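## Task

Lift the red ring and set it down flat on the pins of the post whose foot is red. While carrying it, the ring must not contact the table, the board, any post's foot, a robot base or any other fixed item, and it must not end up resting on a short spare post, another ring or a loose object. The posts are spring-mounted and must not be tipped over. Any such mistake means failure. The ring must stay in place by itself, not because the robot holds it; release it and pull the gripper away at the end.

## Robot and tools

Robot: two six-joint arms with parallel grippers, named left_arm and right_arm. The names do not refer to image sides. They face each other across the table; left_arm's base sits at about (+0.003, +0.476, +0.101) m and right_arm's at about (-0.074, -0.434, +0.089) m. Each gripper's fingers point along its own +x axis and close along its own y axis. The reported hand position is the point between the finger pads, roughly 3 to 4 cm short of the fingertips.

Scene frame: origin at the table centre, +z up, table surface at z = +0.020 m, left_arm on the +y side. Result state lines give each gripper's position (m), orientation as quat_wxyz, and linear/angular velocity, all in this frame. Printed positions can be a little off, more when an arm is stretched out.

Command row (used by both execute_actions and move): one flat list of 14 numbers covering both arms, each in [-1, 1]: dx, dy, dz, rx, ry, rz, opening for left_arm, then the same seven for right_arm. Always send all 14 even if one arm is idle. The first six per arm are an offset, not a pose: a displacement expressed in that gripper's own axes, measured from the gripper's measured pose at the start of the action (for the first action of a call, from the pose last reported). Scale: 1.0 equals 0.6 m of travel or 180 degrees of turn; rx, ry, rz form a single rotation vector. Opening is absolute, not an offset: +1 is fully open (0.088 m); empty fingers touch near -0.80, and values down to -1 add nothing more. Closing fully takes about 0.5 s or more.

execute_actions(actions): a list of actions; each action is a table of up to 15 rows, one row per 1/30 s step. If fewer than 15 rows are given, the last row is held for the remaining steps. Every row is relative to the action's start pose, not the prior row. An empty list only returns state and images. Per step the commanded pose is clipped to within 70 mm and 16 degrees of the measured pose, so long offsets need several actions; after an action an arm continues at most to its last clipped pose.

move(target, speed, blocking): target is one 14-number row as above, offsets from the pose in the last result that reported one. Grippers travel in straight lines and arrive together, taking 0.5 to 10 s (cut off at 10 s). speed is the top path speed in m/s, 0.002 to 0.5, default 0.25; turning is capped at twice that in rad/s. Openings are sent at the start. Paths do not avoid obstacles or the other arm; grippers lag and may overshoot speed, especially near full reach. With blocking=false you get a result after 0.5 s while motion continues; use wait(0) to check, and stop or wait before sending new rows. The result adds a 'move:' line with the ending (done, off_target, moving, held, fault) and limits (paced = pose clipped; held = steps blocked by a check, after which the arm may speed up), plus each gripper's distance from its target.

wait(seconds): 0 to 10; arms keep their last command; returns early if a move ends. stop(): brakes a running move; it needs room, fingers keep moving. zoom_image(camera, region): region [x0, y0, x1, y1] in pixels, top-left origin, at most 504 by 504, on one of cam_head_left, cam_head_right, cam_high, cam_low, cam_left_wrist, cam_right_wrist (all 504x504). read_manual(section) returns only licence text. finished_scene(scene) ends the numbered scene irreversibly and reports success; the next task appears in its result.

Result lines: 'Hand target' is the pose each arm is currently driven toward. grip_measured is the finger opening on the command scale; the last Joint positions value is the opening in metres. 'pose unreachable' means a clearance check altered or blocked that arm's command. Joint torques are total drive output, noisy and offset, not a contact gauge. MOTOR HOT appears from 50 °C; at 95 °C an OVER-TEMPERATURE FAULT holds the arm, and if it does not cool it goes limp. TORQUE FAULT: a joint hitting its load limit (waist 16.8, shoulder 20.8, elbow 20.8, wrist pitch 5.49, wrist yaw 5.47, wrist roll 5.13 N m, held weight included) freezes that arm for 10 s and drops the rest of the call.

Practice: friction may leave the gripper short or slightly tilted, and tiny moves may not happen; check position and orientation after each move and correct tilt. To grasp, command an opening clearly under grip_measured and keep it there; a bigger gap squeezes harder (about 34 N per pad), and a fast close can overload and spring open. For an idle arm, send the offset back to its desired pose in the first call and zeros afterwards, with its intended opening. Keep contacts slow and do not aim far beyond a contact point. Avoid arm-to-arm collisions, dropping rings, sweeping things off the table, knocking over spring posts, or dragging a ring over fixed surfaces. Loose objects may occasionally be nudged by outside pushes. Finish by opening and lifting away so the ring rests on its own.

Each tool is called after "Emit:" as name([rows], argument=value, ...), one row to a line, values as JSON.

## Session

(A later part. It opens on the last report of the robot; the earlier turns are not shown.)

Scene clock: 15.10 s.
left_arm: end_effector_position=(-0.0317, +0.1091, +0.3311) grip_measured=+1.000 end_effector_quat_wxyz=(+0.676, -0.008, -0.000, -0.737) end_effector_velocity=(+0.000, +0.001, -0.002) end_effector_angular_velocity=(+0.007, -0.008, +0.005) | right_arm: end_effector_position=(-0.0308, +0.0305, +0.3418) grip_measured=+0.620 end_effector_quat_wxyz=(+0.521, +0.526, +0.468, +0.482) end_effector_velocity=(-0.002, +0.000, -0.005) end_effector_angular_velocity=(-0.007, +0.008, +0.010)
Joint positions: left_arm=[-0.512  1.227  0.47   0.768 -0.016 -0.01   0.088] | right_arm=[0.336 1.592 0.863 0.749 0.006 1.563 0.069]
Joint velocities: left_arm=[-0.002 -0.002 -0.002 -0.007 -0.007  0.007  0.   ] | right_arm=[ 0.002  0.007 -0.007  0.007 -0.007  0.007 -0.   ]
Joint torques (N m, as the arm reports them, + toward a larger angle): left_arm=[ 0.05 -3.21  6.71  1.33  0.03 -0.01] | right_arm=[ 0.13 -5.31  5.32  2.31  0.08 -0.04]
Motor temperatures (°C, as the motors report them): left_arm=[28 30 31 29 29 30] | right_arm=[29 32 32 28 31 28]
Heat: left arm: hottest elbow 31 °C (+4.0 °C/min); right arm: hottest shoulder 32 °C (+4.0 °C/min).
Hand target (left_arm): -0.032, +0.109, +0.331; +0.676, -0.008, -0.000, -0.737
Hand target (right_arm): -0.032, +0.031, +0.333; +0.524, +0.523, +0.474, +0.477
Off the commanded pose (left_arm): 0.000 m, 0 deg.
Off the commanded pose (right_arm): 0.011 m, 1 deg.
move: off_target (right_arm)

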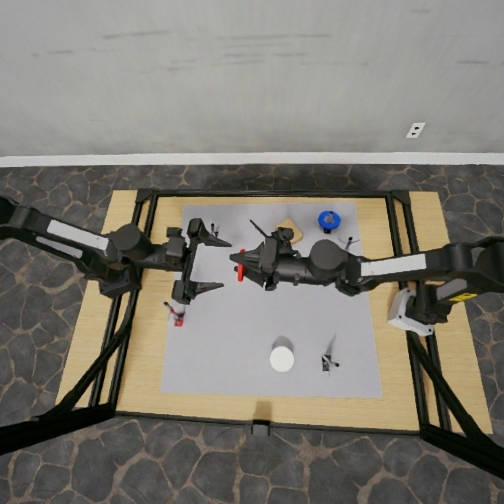

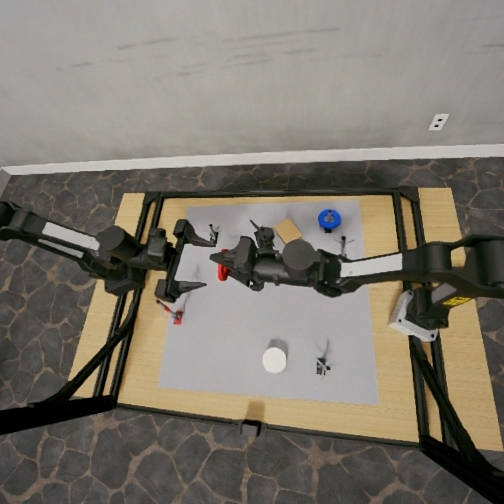

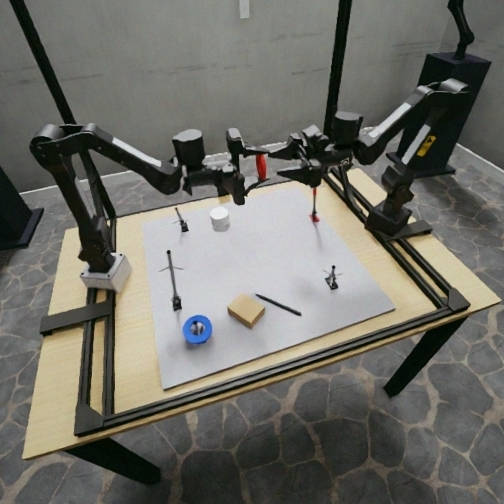

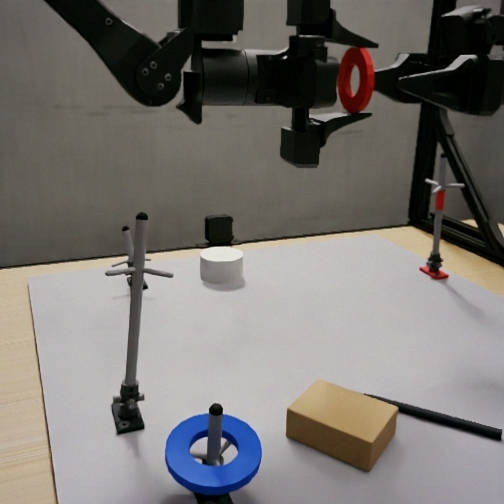

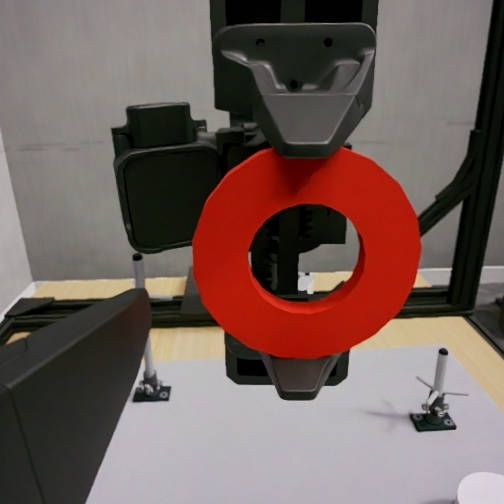

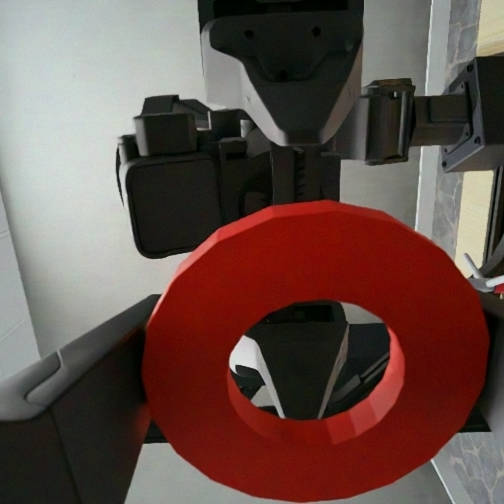

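Emit:
move(target=[0.08,0.001,0.012,0,0,0.03,1,0,0,0,0,0,0,0.4], speed=0.07)

Emit:
zoom_image(camera="cam_head_left", region=[180, 210, 300, 330])

Scene clock: 16.33 s.
left_arm: end_effector_position=(-0.0342, +0.0649, +0.3363) grip_measured=+1.000 end_effector_quat_wxyz=(+0.710, -0.006, +0.002, -0.705) end_effector_velocity=(+0.002, -0.002, +0.001) end_effector_angular_velocity=(+0.002, +0.007, +0.019) | right_arm: end_effector_position=(-0.0308, +0.0306, +0.3418) grip_measured=+0.619 end_effector_quat_wxyz=(+0.521, +0.527, +0.468, +0.482) end_effector_velocity=(-0.000, -0.001, -0.002) end_effector_angular_velocity=(-0.009, -0.021, +0.004)
Joint positions: left_arm=[-0.558  1.417  0.635  0.788 -0.155 -0.01   0.088] | right_arm=[0.337 1.593 0.863 0.751 0.007 1.563 0.069]
Joint velocities: left_arm=[-0.002  0.007  0.012 -0.007 -0.022 -0.007  0.   ] | right_arm=[-0.002 -0.002 -0.002 -0.007 -0.007 -0.022  0.   ]
Joint torques (N m, as the arm reports them, + toward a larger angle): left_arm=[-0.42 -3.51  8.46  1.5  -0.09  0.04] | right_arm=[-0.09 -6.38  6.47  1.89  0.   -0.11]
Motor temperatures (°C, as the motors report them): left_arm=[28 30 31 29 29 30] | right_arm=[29 33 32 29 31 28]
Heat: left arm: hottest elbow 31 °C (+3.7 °C/min); right arm: hottest shoulder 33 °C (+7.3 °C/min).
Hand target (left_arm): -0.035, +0.062, +0.339; +0.710, -0.008, -0.000, -0.704
Hand target (right_arm): -0.031, +0.031, +0.342; +0.521, +0.526, +0.468, +0.482
Off the commanded pose (left_arm): 0.005 m, 0 deg.
Off the commanded pose (right_arm): 0.000 m, 0 deg.
move: done

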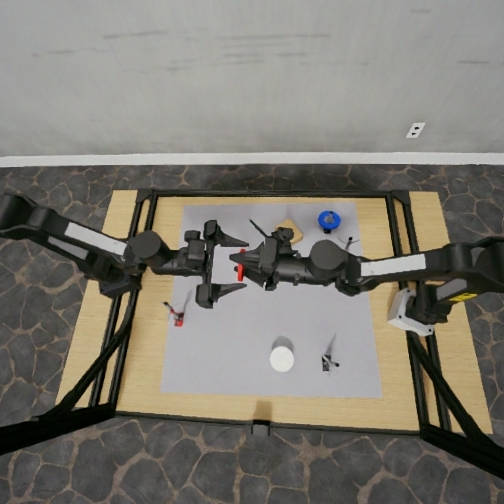

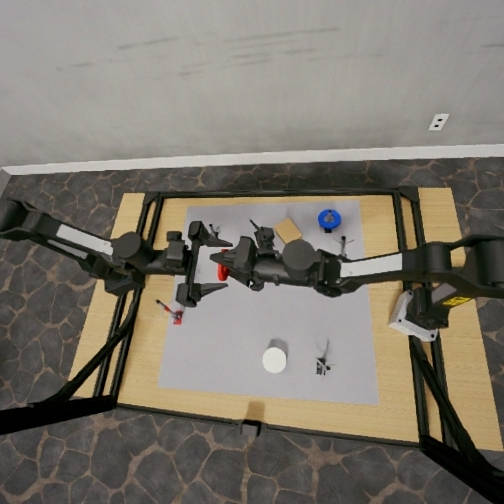

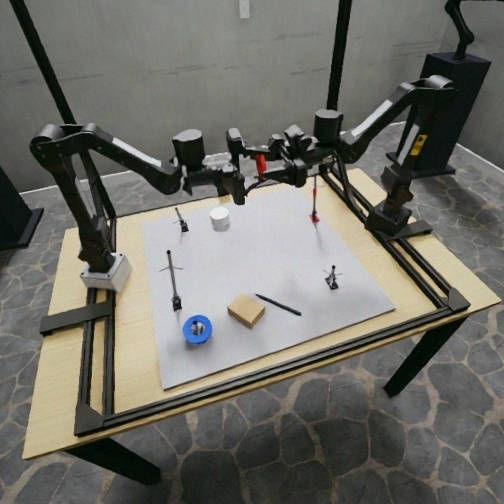

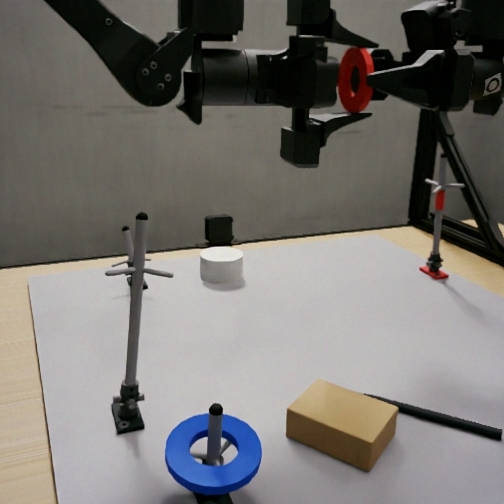

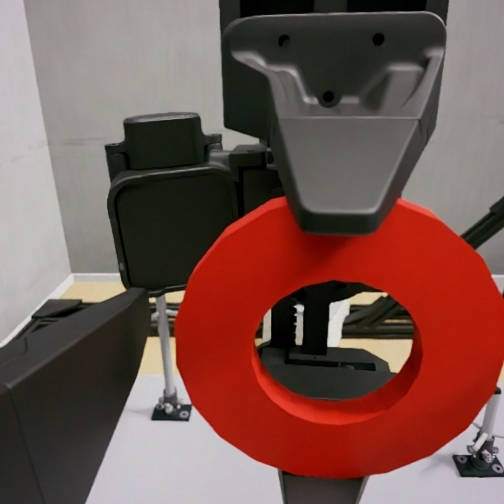

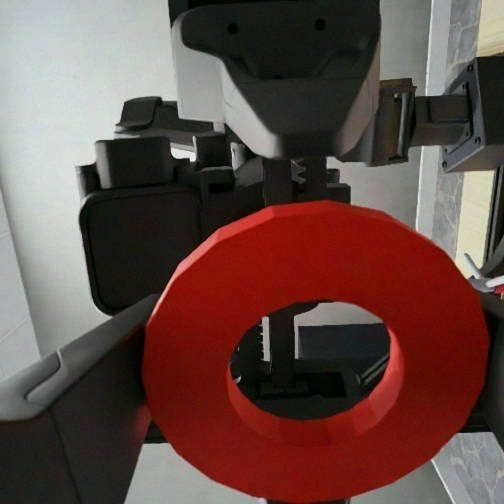

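Region (180, 210, 300, 330) of cam_head_left's 504x504 image, scaled by 4.200, with more detail than that image has.

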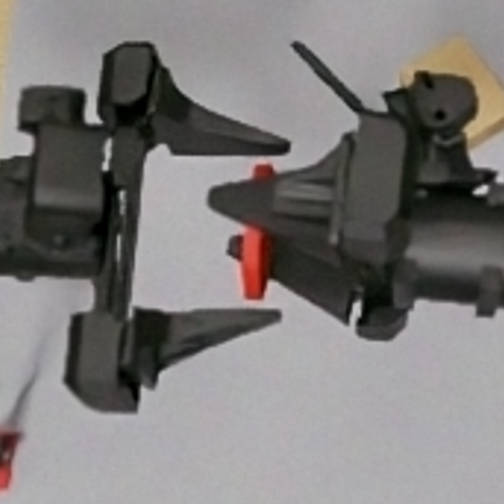

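Emit:
execute_actions([
  [[0,0,0,0,0,0,0.9,0,0,0,0,0,0,0.4],[0,0,0,0,0,0,0.85,0,0,0,0,0,0,0.4],[0,0,0,0,0,0,0.8,0,0,0,0,0,0,0.4],[0,0,0,0,0,0,0.76,0,0,0,0,0,0,0.4],[0,0,0,0,0,0,0.72,0,0,0,0,0,0,0.4],[0,0,0,0,0,0,0.69,0,0,0,0,0,0,0.4],[0,0,0,0,0,0,0.66,0,0,0,0,0,0,0.4],[0,0,0,0,0,0,0.63,0,0,0,0,0,0,0.4],[0,0,0,0,0,0,0.6,0,0,0,0,0,0,0.4],[0,0,0,0,0,0,0.57,0,0,0,0,0,0,0.4],[0,0,0,0,0,0,0.54,0,0,0,0,0,0,0.4],[0,0,0,0,0,0,0.5,0,0,0,0,0,0,0.4],[0,0,0,0,0,0,0.46,0,0,0,0,0,0,0.4],[0,0,0,0,0,0,0.43,0,0,0,0,0,0,0.4],[0,0,0,0,0,0,0.4,0,0,0,0,0,0,0.4]],
])

Scene clock: 17.00 s.
left_arm: end_effector_position=(-0.0345, +0.0646, +0.3363) grip_measured=+0.647 end_effector_quat_wxyz=(+0.709, -0.006, +0.002, -0.705) end_effector_velocity=(+0.002, +0.001, -0.005) end_effector_angular_velocity=(+0.022, +0.004, +0.010) | right_arm: end_effector_position=(-0.0303, +0.0306, +0.3418) grip_measured=+0.619 end_effector_quat_wxyz=(+0.521, +0.527, +0.468, +0.482) end_effector_velocity=(+0.002, -0.001, -0.003) end_effector_angular_velocity=(-0.016, +0.009, -0.010)
Joint positions: left_arm=[-0.559  1.419  0.636  0.788 -0.155 -0.01   0.071] | right_arm=[0.336 1.593 0.863 0.751 0.008 1.563 0.069]
Joint velocities: left_arm=[ 0.002 -0.002 -0.002 -0.022 -0.007 -0.007  0.   ] | right_arm=[-0.002 -0.007 -0.002 -0.022  0.007  0.007 -0.   ]
Joint torques (N m, as the arm reports them, + toward a larger angle): left_arm=[ 0.03 -4.49  6.46  1.33  0.06 -0.04] | right_arm=[-0.04 -6.3   6.45  2.02 -0.01 -0.11]
Motor temperatures (°C, as the motors report them): left_arm=[28 30 31 29 29 30] | right_arm=[29 33 32 29 31 28]
Heat: left arm: hottest elbow 31 °C (+3.5 °C/min); right arm: hottest shoulder 33 °C (+7.1 °C/min).
Hand target (left_arm): -0.034, +0.065, +0.336; +0.710, -0.006, +0.002, -0.704
Hand target (right_arm): -0.031, +0.031, +0.342; +0.521, +0.527, +0.468, +0.482
Off the commanded pose (left_arm): 0.000 m, 0 deg.
Off the commanded pose (right_arm): 0.001 m, 0 deg.

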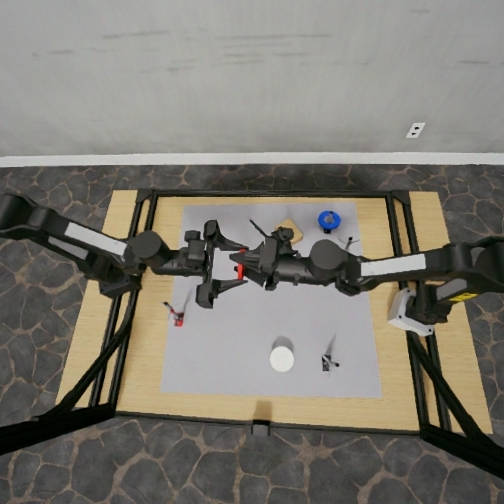

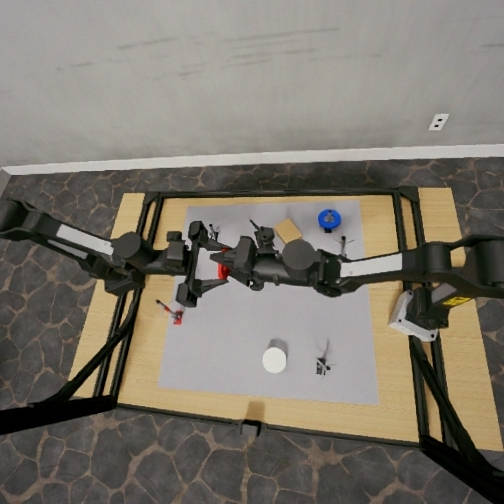

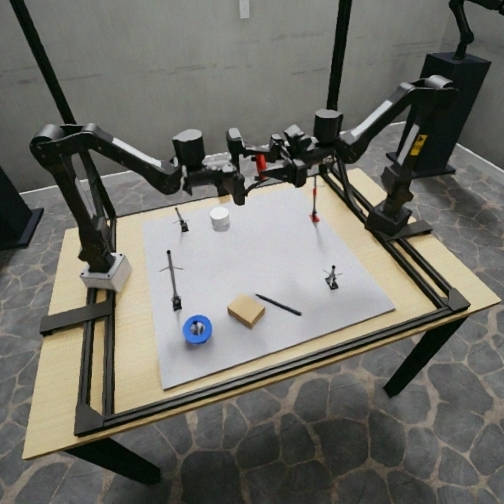

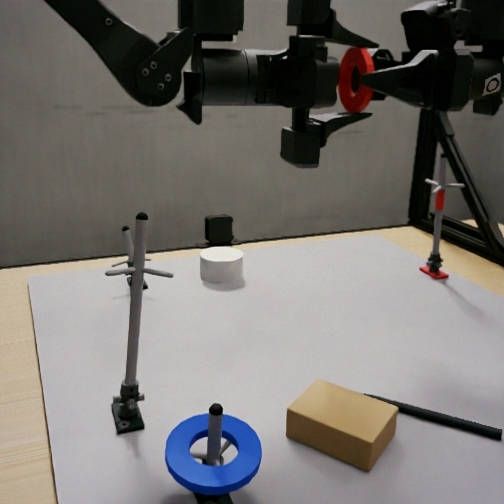

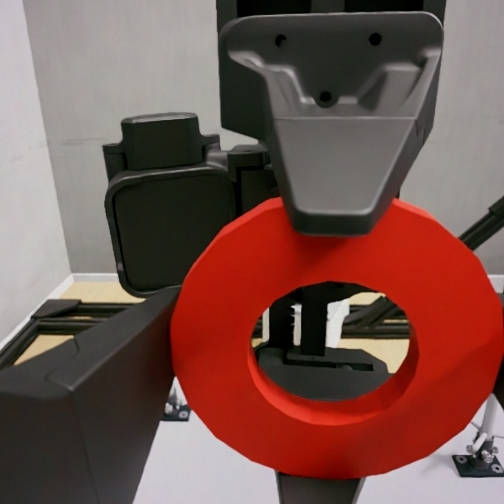

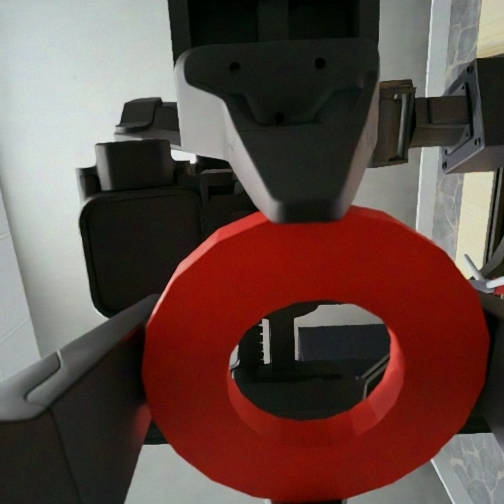

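Emit:
execute_actions([
  [[0,0,0,0,0,0,0.4,0,0,0,0,0,0,0.7],[0,0,0,0,0,0,0.4,0,0,0,0,0,0,1],[0,0,0,0,0,0,0.4,0,0,0,0,0,0,1],[0,0,0,0,0,0,0.4,0,0,0,0,0,0,1],[0,0,0,0,0,0,0.4,0,0,0,0,0,0,1],[0,0,0,0,0,0,0.4,0,0,0,0,0,0,1],[0,0,0,0,0,0,0.4,-0.005,0,0,0,0,0,1],[0,0,0,0,0,0,0.4,-0.012,0,0,0,0,0,1],[0,0,0,0,0,0,0.4,-0.02,0,0,0,0,0,1],[0,0,0,0,0,0,0.4,-0.03,0,0,0,0,0,1],[0,0,0,0,0,0,0.4,-0.04,0,0,0,0,0,1],[0,0,0,0,0,0,0.4,-0.05,0,0,0,0,0,1],[0,0,0,0,0,0,0.4,-0.06,0,0,0,0,0,1],[0,0,0,0,0,0,0.4,-0.065,0,0,0,0,0,1],[0,0,0,0,0,0,0.4,-0.07,0,0,0,0,0,1]],
])

Emit:
move(target=[-0.293,-0.115,-0.093,0.095,0.506,-0.13,0.4,-0.25,0,0,0,0,-0.05,1], speed=0.33)

Scene clock: 17.77 s.
left_arm: end_effector_position=(-0.0345, +0.0647, +0.3362) grip_measured=+0.647 end_effector_quat_wxyz=(+0.709, -0.005, +0.002, -0.705) end_effector_velocity=(-0.002, +0.001, -0.002) end_effector_angular_velocity=(+0.007, +0.006, -0.000) | right_arm: end_effector_position=(-0.0323, +0.0083, +0.3397) grip_measured=+0.991 end_effector_quat_wxyz=(+0.522, +0.526, +0.469, +0.481) end_effector_velocity=(-0.011, -0.123, +0.014) end_effector_angular_velocity=(+0.045, -0.012, +0.005)
Joint positions: left_arm=[-0.559  1.419  0.635  0.788 -0.155 -0.01   0.071] | right_arm=[0.336 1.51  0.776 0.751 0.008 1.563 0.088]
Joint velocities: left_arm=[-0.007 -0.002 -0.002 -0.007 -0.007 -0.007 -0.   ] | right_arm=[-0.002 -0.491 -0.437 -0.007 -0.007 -0.007  0.006]
Joint torques (N m, as the arm reports them, + toward a larger angle): left_arm=[-0.01 -4.42  6.55  1.31  0.07 -0.01] | right_arm=[-0.02 -6.82  5.37  2.08  0.03 -0.1 ]
Motor temperatures (°C, as the motors report them): left_arm=[28 30 31 29 29 30] | right_arm=[29 33 32 29 31 28]
Heat: left arm: hottest elbow 31 °C (+3.4 °C/min); right arm: hottest shoulder 33 °C (+6.8 °C/min).
Hand target (left_arm): -0.035, +0.065, +0.336; +0.709, -0.005, +0.002, -0.705
Hand target (right_arm): -0.034, -0.008, +0.340; +0.521, +0.527, +0.468, +0.482
Off the commanded pose (left_arm): 0.000 m, 0 deg.
Off the commanded pose (right_arm): 0.020 m, 0 deg.

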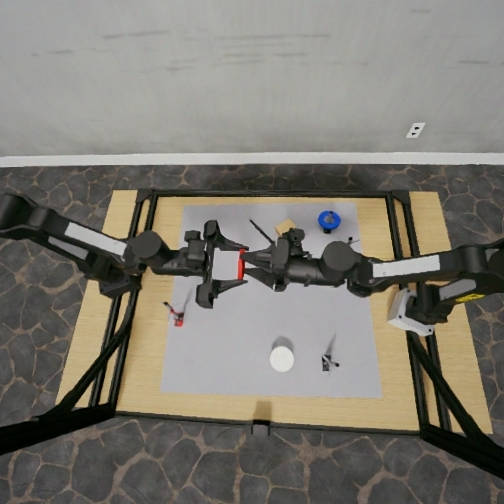

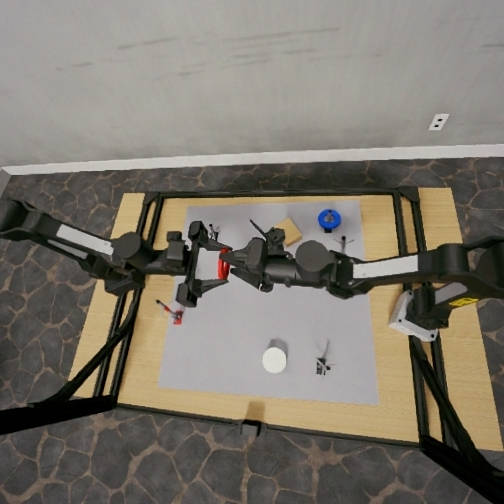

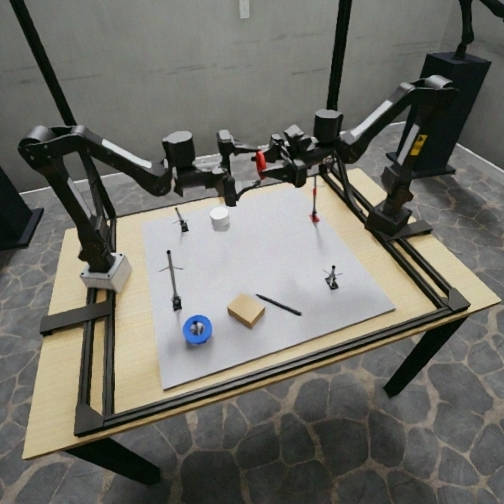

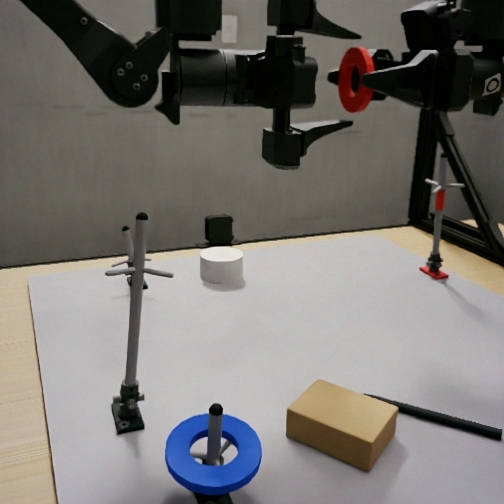

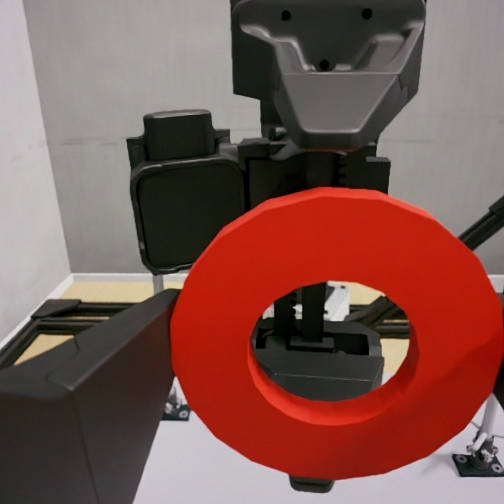

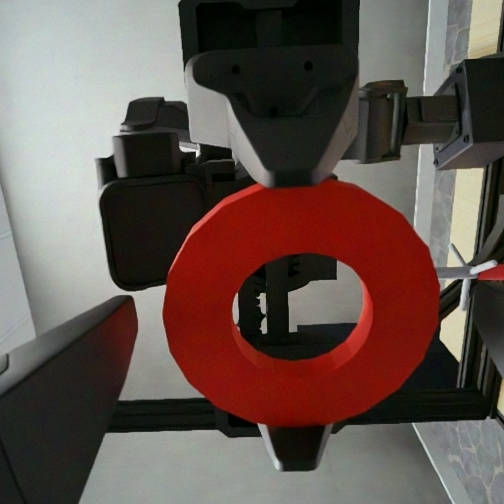

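Scene clock: 20.83 s.
left_arm: end_effector_position=(-0.1011, +0.2421, +0.2790) grip_measured=+0.645 end_effector_quat_wxyz=(+0.356, +0.591, +0.405, -0.600) end_effector_velocity=(+0.002, +0.006, +0.000) end_effector_angular_velocity=(+0.032, -0.021, -0.000) | right_arm: end_effector_position=(-0.0459, -0.1394, +0.3423) grip_measured=+1.000 end_effector_quat_wxyz=(+0.556, +0.490, +0.506, +0.442) end_effector_velocity=(-0.001, -0.002, -0.003) end_effector_angular_velocity=(-0.011, +0.009, +0.004)
Joint positions: left_arm=[-0.793  1.54   1.412 -1.473  0.064  0.051  0.071] | right_arm=[0.338 0.752 0.504 0.119 0.01  1.563 0.088]
Joint velocities: left_arm=[-0.007  0.007  0.007 -0.037 -0.007 -0.007 -0.   ] | right_arm=[-0.002 -0.012 -0.002 -0.022 -0.007  0.007  0.   ]
Joint torques (N m, as the arm reports them, + toward a larger angle): left_arm=[-0.24 -3.66  7.62 -0.41  0.17  0.25] | right_arm=[ 0.13 -2.32  5.61  1.84  0.1  -0.05]
Motor temperatures (°C, as the motors report them): left_arm=[28 30 32 29 29 31] | right_arm=[29 33 32 29 31 28]
Heat: left arm: hottest elbow 32 °C (+5.8 °C/min); right arm: hottest shoulder 33 °C (+5.8 °C/min).
Hand target (left_arm): -0.103, +0.240, +0.280; +0.352, +0.592, +0.403, -0.603
Hand target (right_arm): -0.047, -0.141, +0.337; +0.558, +0.487, +0.508, +0.439
Off the commanded pose (left_arm): 0.005 m, 1 deg.
Off the commanded pose (right_arm): 0.006 m, 1 deg.
move: done

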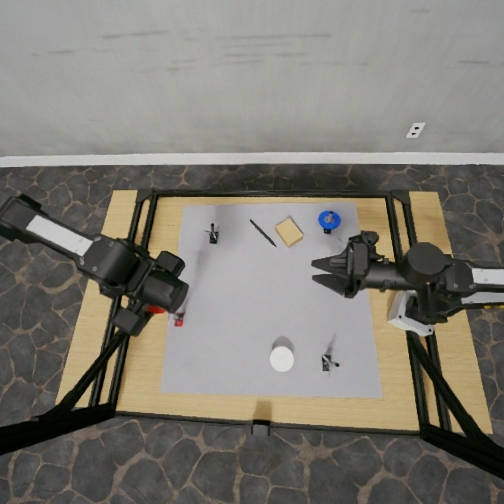

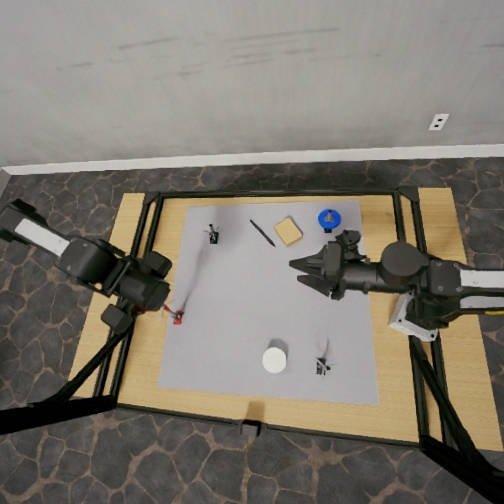

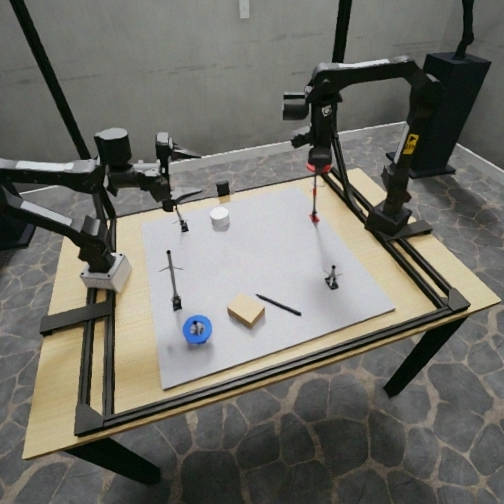

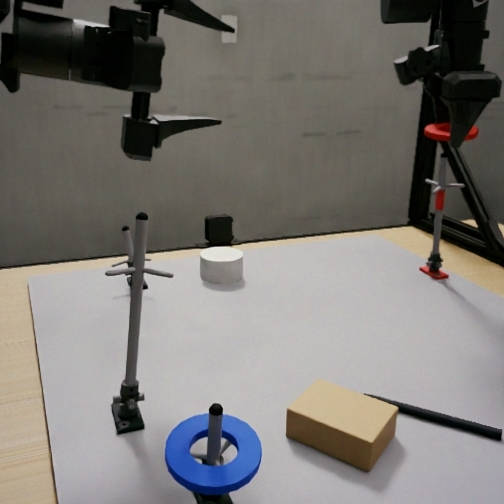

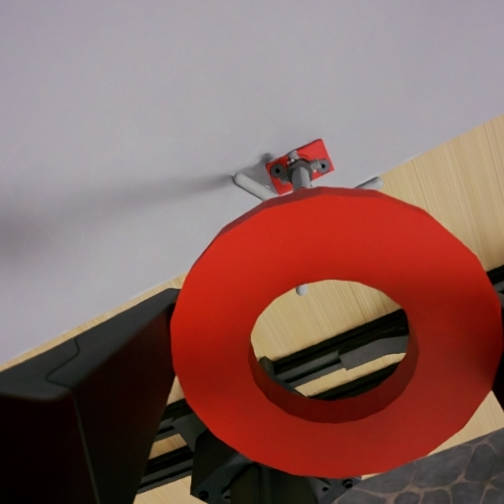

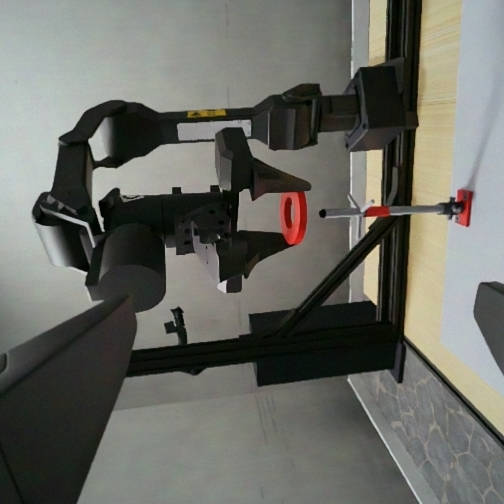

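Emit:
move(target=[0.027,0.003,0.006,0,0,0,0.4,0,0,0,0,0,0,1], speed=0.05)

Emit:
zoom_image(camera="cam_low", region=[384, 80, 504, 240])

Emit:
zoom_image(camera="cam_right_wrist", region=[250, 140, 410, 290])

Scene clock: 21.73 s.
left_arm: end_effector_position=(-0.1028, +0.2380, +0.2672) grip_measured=+0.645 end_effector_quat_wxyz=(+0.359, +0.587, +0.402, -0.604) end_effector_velocity=(+0.003, -0.000, -0.003) end_effector_angular_velocity=(-0.006, -0.022, +0.005) | right_arm: end_effector_position=(-0.0459, -0.1396, +0.3423) grip_measured=+1.000 end_effector_quat_wxyz=(+0.556, +0.490, +0.506, +0.442) end_effector_velocity=(+0.000, -0.001, -0.002) end_effector_angular_velocity=(-0.007, +0.007, -0.006)
Joint positions: left_arm=[-0.793  1.541  1.367 -1.412  0.064  0.051  0.071] | right_arm=[0.338 0.751 0.504 0.118 0.01  1.563 0.088]
Joint velocities: left_arm=[-0.002 -0.002 -0.012  0.007 -0.022 -0.007 -0.   ] | right_arm=[ 0.002 -0.002 -0.002 -0.007  0.007  0.007  0.   ]
Joint torques (N m, as the arm reports them, + toward a larger angle): left_arm=[ 0.19 -4.13  4.53 -0.11  0.06  0.07] | right_arm=[-0.09 -1.7   7.1   2.13  0.03 -0.1 ]
Motor temperatures (°C, as the motors report them): left_arm=[28 30 32 29 29 31] | right_arm=[29 33 32 30 31 28]
Heat: left arm: hottest elbow 32 °C (+5.5 °C/min); right arm: hottest shoulder 33 °C (+5.5 °C/min).
Hand target (left_arm): -0.102, +0.239, +0.263; +0.356, +0.591, +0.405, -0.600
Hand target (right_arm): -0.046, -0.139, +0.342; +0.556, +0.490, +0.506, +0.442
Off the commanded pose (left_arm): 0.005 m, 1 deg.
Off the commanded pose (right_arm): 0.000 m, 0 deg.
move: done

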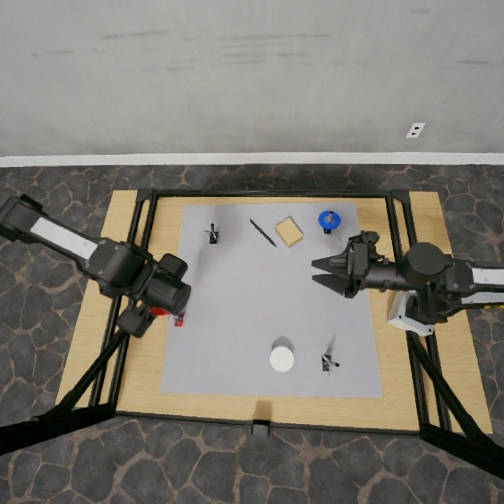

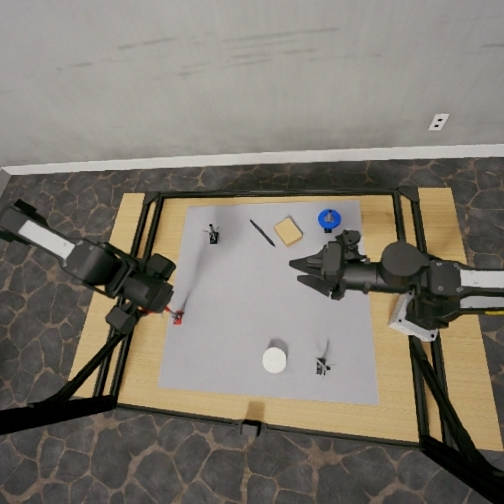

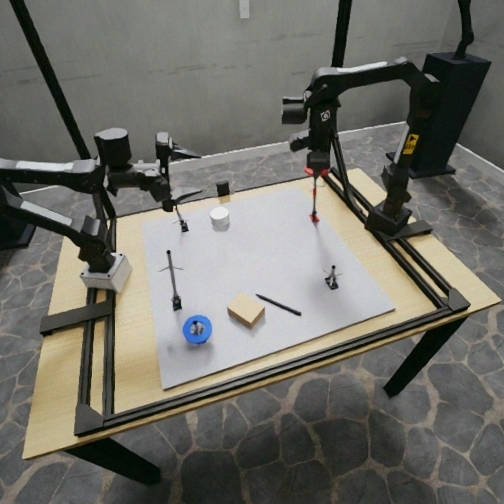

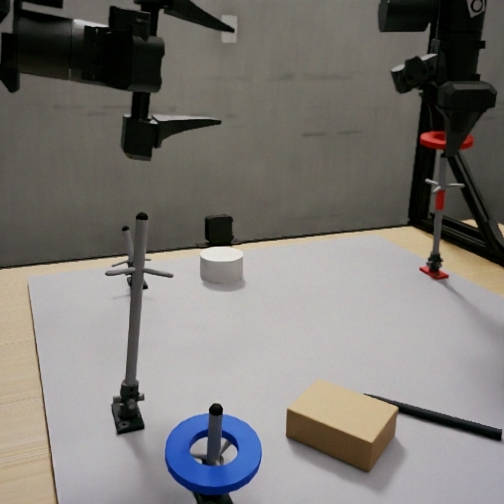

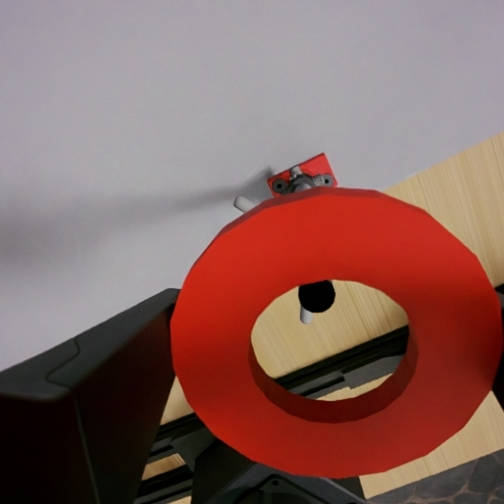

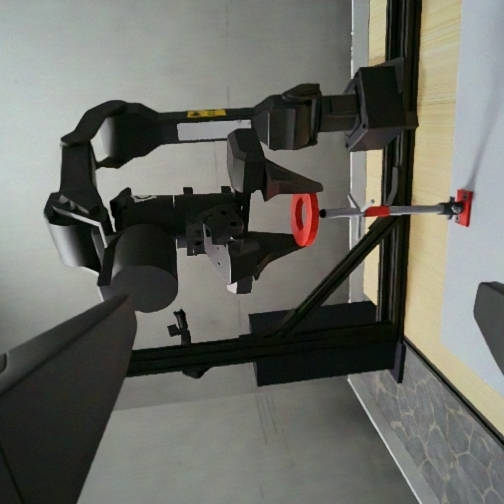

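Region (384, 80, 504, 240) of cam_low's 504x504 image, scaled by 3.150, with more detail than that image has; it fills the left 378 columns of this view, and the rest is white.

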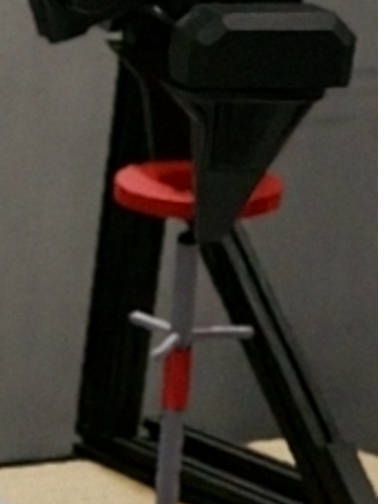

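Region (250, 140, 410, 290) of cam_right_wrist's 504x504 image, scaled by 3.150, with more detail than that image has; it fills the top 472 rows of this view, and the rest is white.

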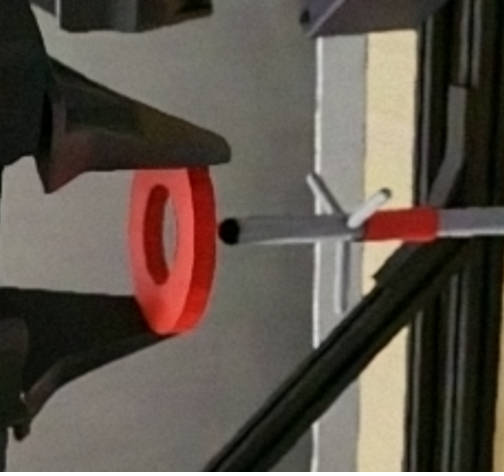

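Emit:
move(target=[0.078,-0.002,-0.01,0,0.01,0,0.4,0,0,0,0,0,0,1], speed=0.06)

Emit:
zoom_image(camera="cam_low", region=[384, 110, 504, 230])

Emit:
zoom_image(camera="cam_right_wrist", region=[280, 150, 410, 280])

Scene clock: 23.00 s.
left_arm: end_effector_position=(-0.1046, +0.2433, +0.2251) grip_measured=+0.645 end_effector_quat_wxyz=(+0.354, +0.592, +0.404, -0.601) end_effector_velocity=(+0.002, +0.001, -0.003) end_effector_angular_velocity=(-0.006, -0.022, -0.001) | right_arm: end_effector_position=(-0.0459, -0.1396, +0.3423) grip_measured=+1.000 end_effector_quat_wxyz=(+0.556, +0.490, +0.506, +0.442) end_effector_velocity=(+0.002, -0.001, -0.002) end_effector_angular_velocity=(-0.008, -0.008, -0.009)
Joint positions: left_arm=[-0.808  1.541  1.199 -1.26   0.064  0.043  0.071] | right_arm=[0.338 0.751 0.504 0.118 0.01  1.563 0.088]
Joint velocities: left_arm=[-0.007 -0.002 -0.012  0.007 -0.022 -0.007 -0.   ] | right_arm=[-0.002 -0.002 -0.002 -0.007  0.007 -0.007  0.   ]
Joint torques (N m, as the arm reports them, + toward a larger angle): left_arm=[-0.4  -4.19  4.59 -0.14  0.   -0.29] | right_arm=[-0.06 -1.79  7.1   2.05  0.03 -0.1 ]
Motor temperatures (°C, as the motors report them): left_arm=[28 30 32 29 29 31] | right_arm=[29 33 32 30 31 28]
Heat: left arm: hottest elbow 32 °C (+5.2 °C/min); right arm: hottest shoulder 33 °C (+5.2 °C/min).
Hand target (left_arm): -0.104, +0.246, +0.221; +0.353, +0.596, +0.407, -0.595
Hand target (right_arm): -0.046, -0.140, +0.342; +0.556, +0.490, +0.506, +0.442
Off the commanded pose (left_arm): 0.005 m, 1 deg.
Off the commanded pose (right_arm): 0.000 m, 0 deg.
move: done

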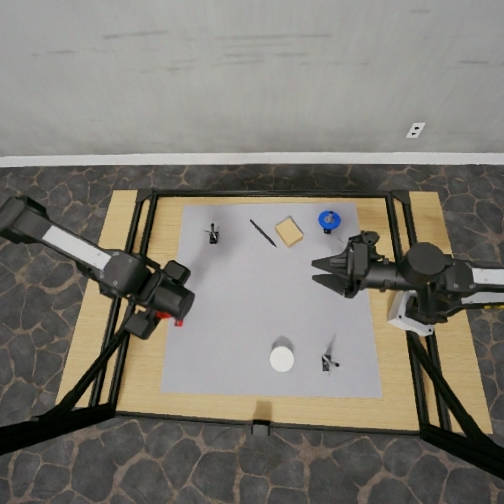

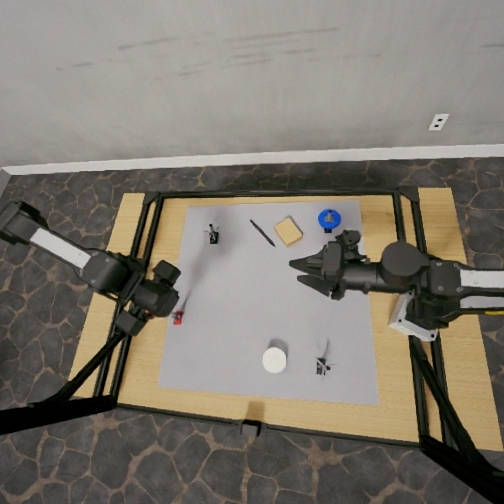

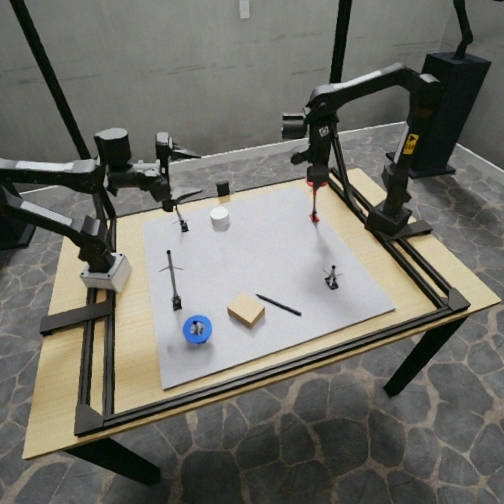

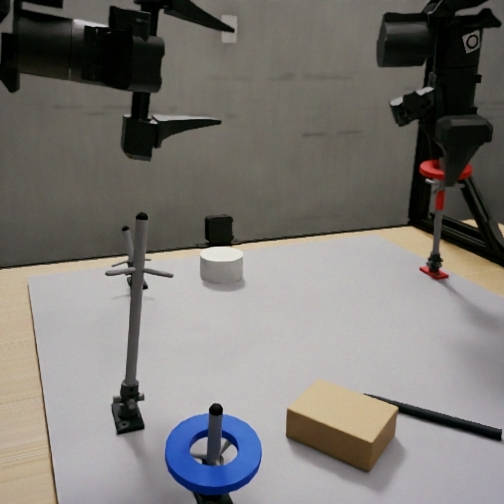

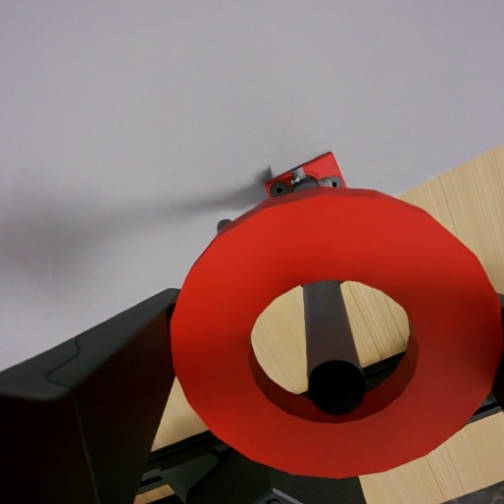

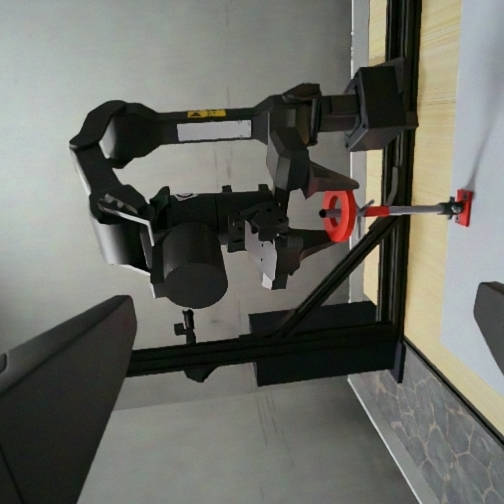

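Region (384, 110, 504, 230) of cam_low's 504x504 image, scaled by 4.200, with more detail than that image has.

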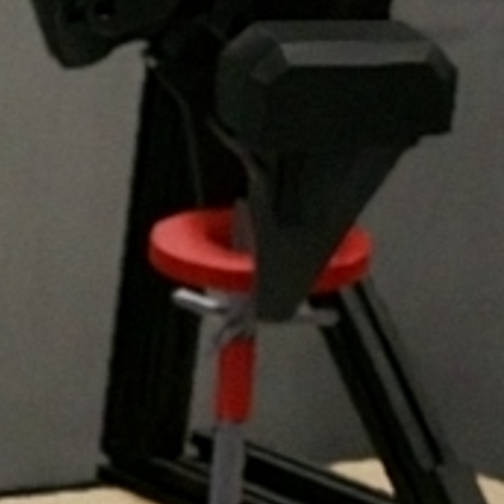

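Region (280, 150, 410, 280) of cam_right_wrist's 504x504 image, scaled by 3.877, with more detail than that image has.

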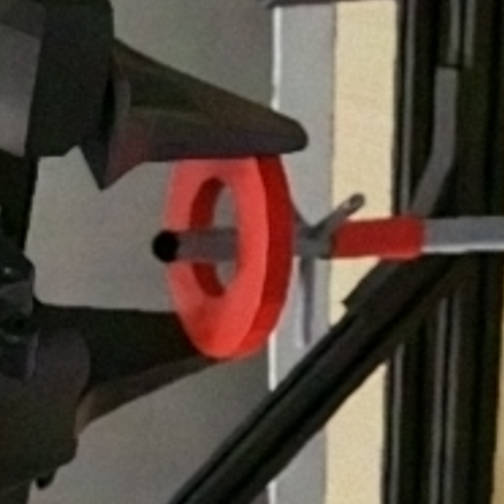

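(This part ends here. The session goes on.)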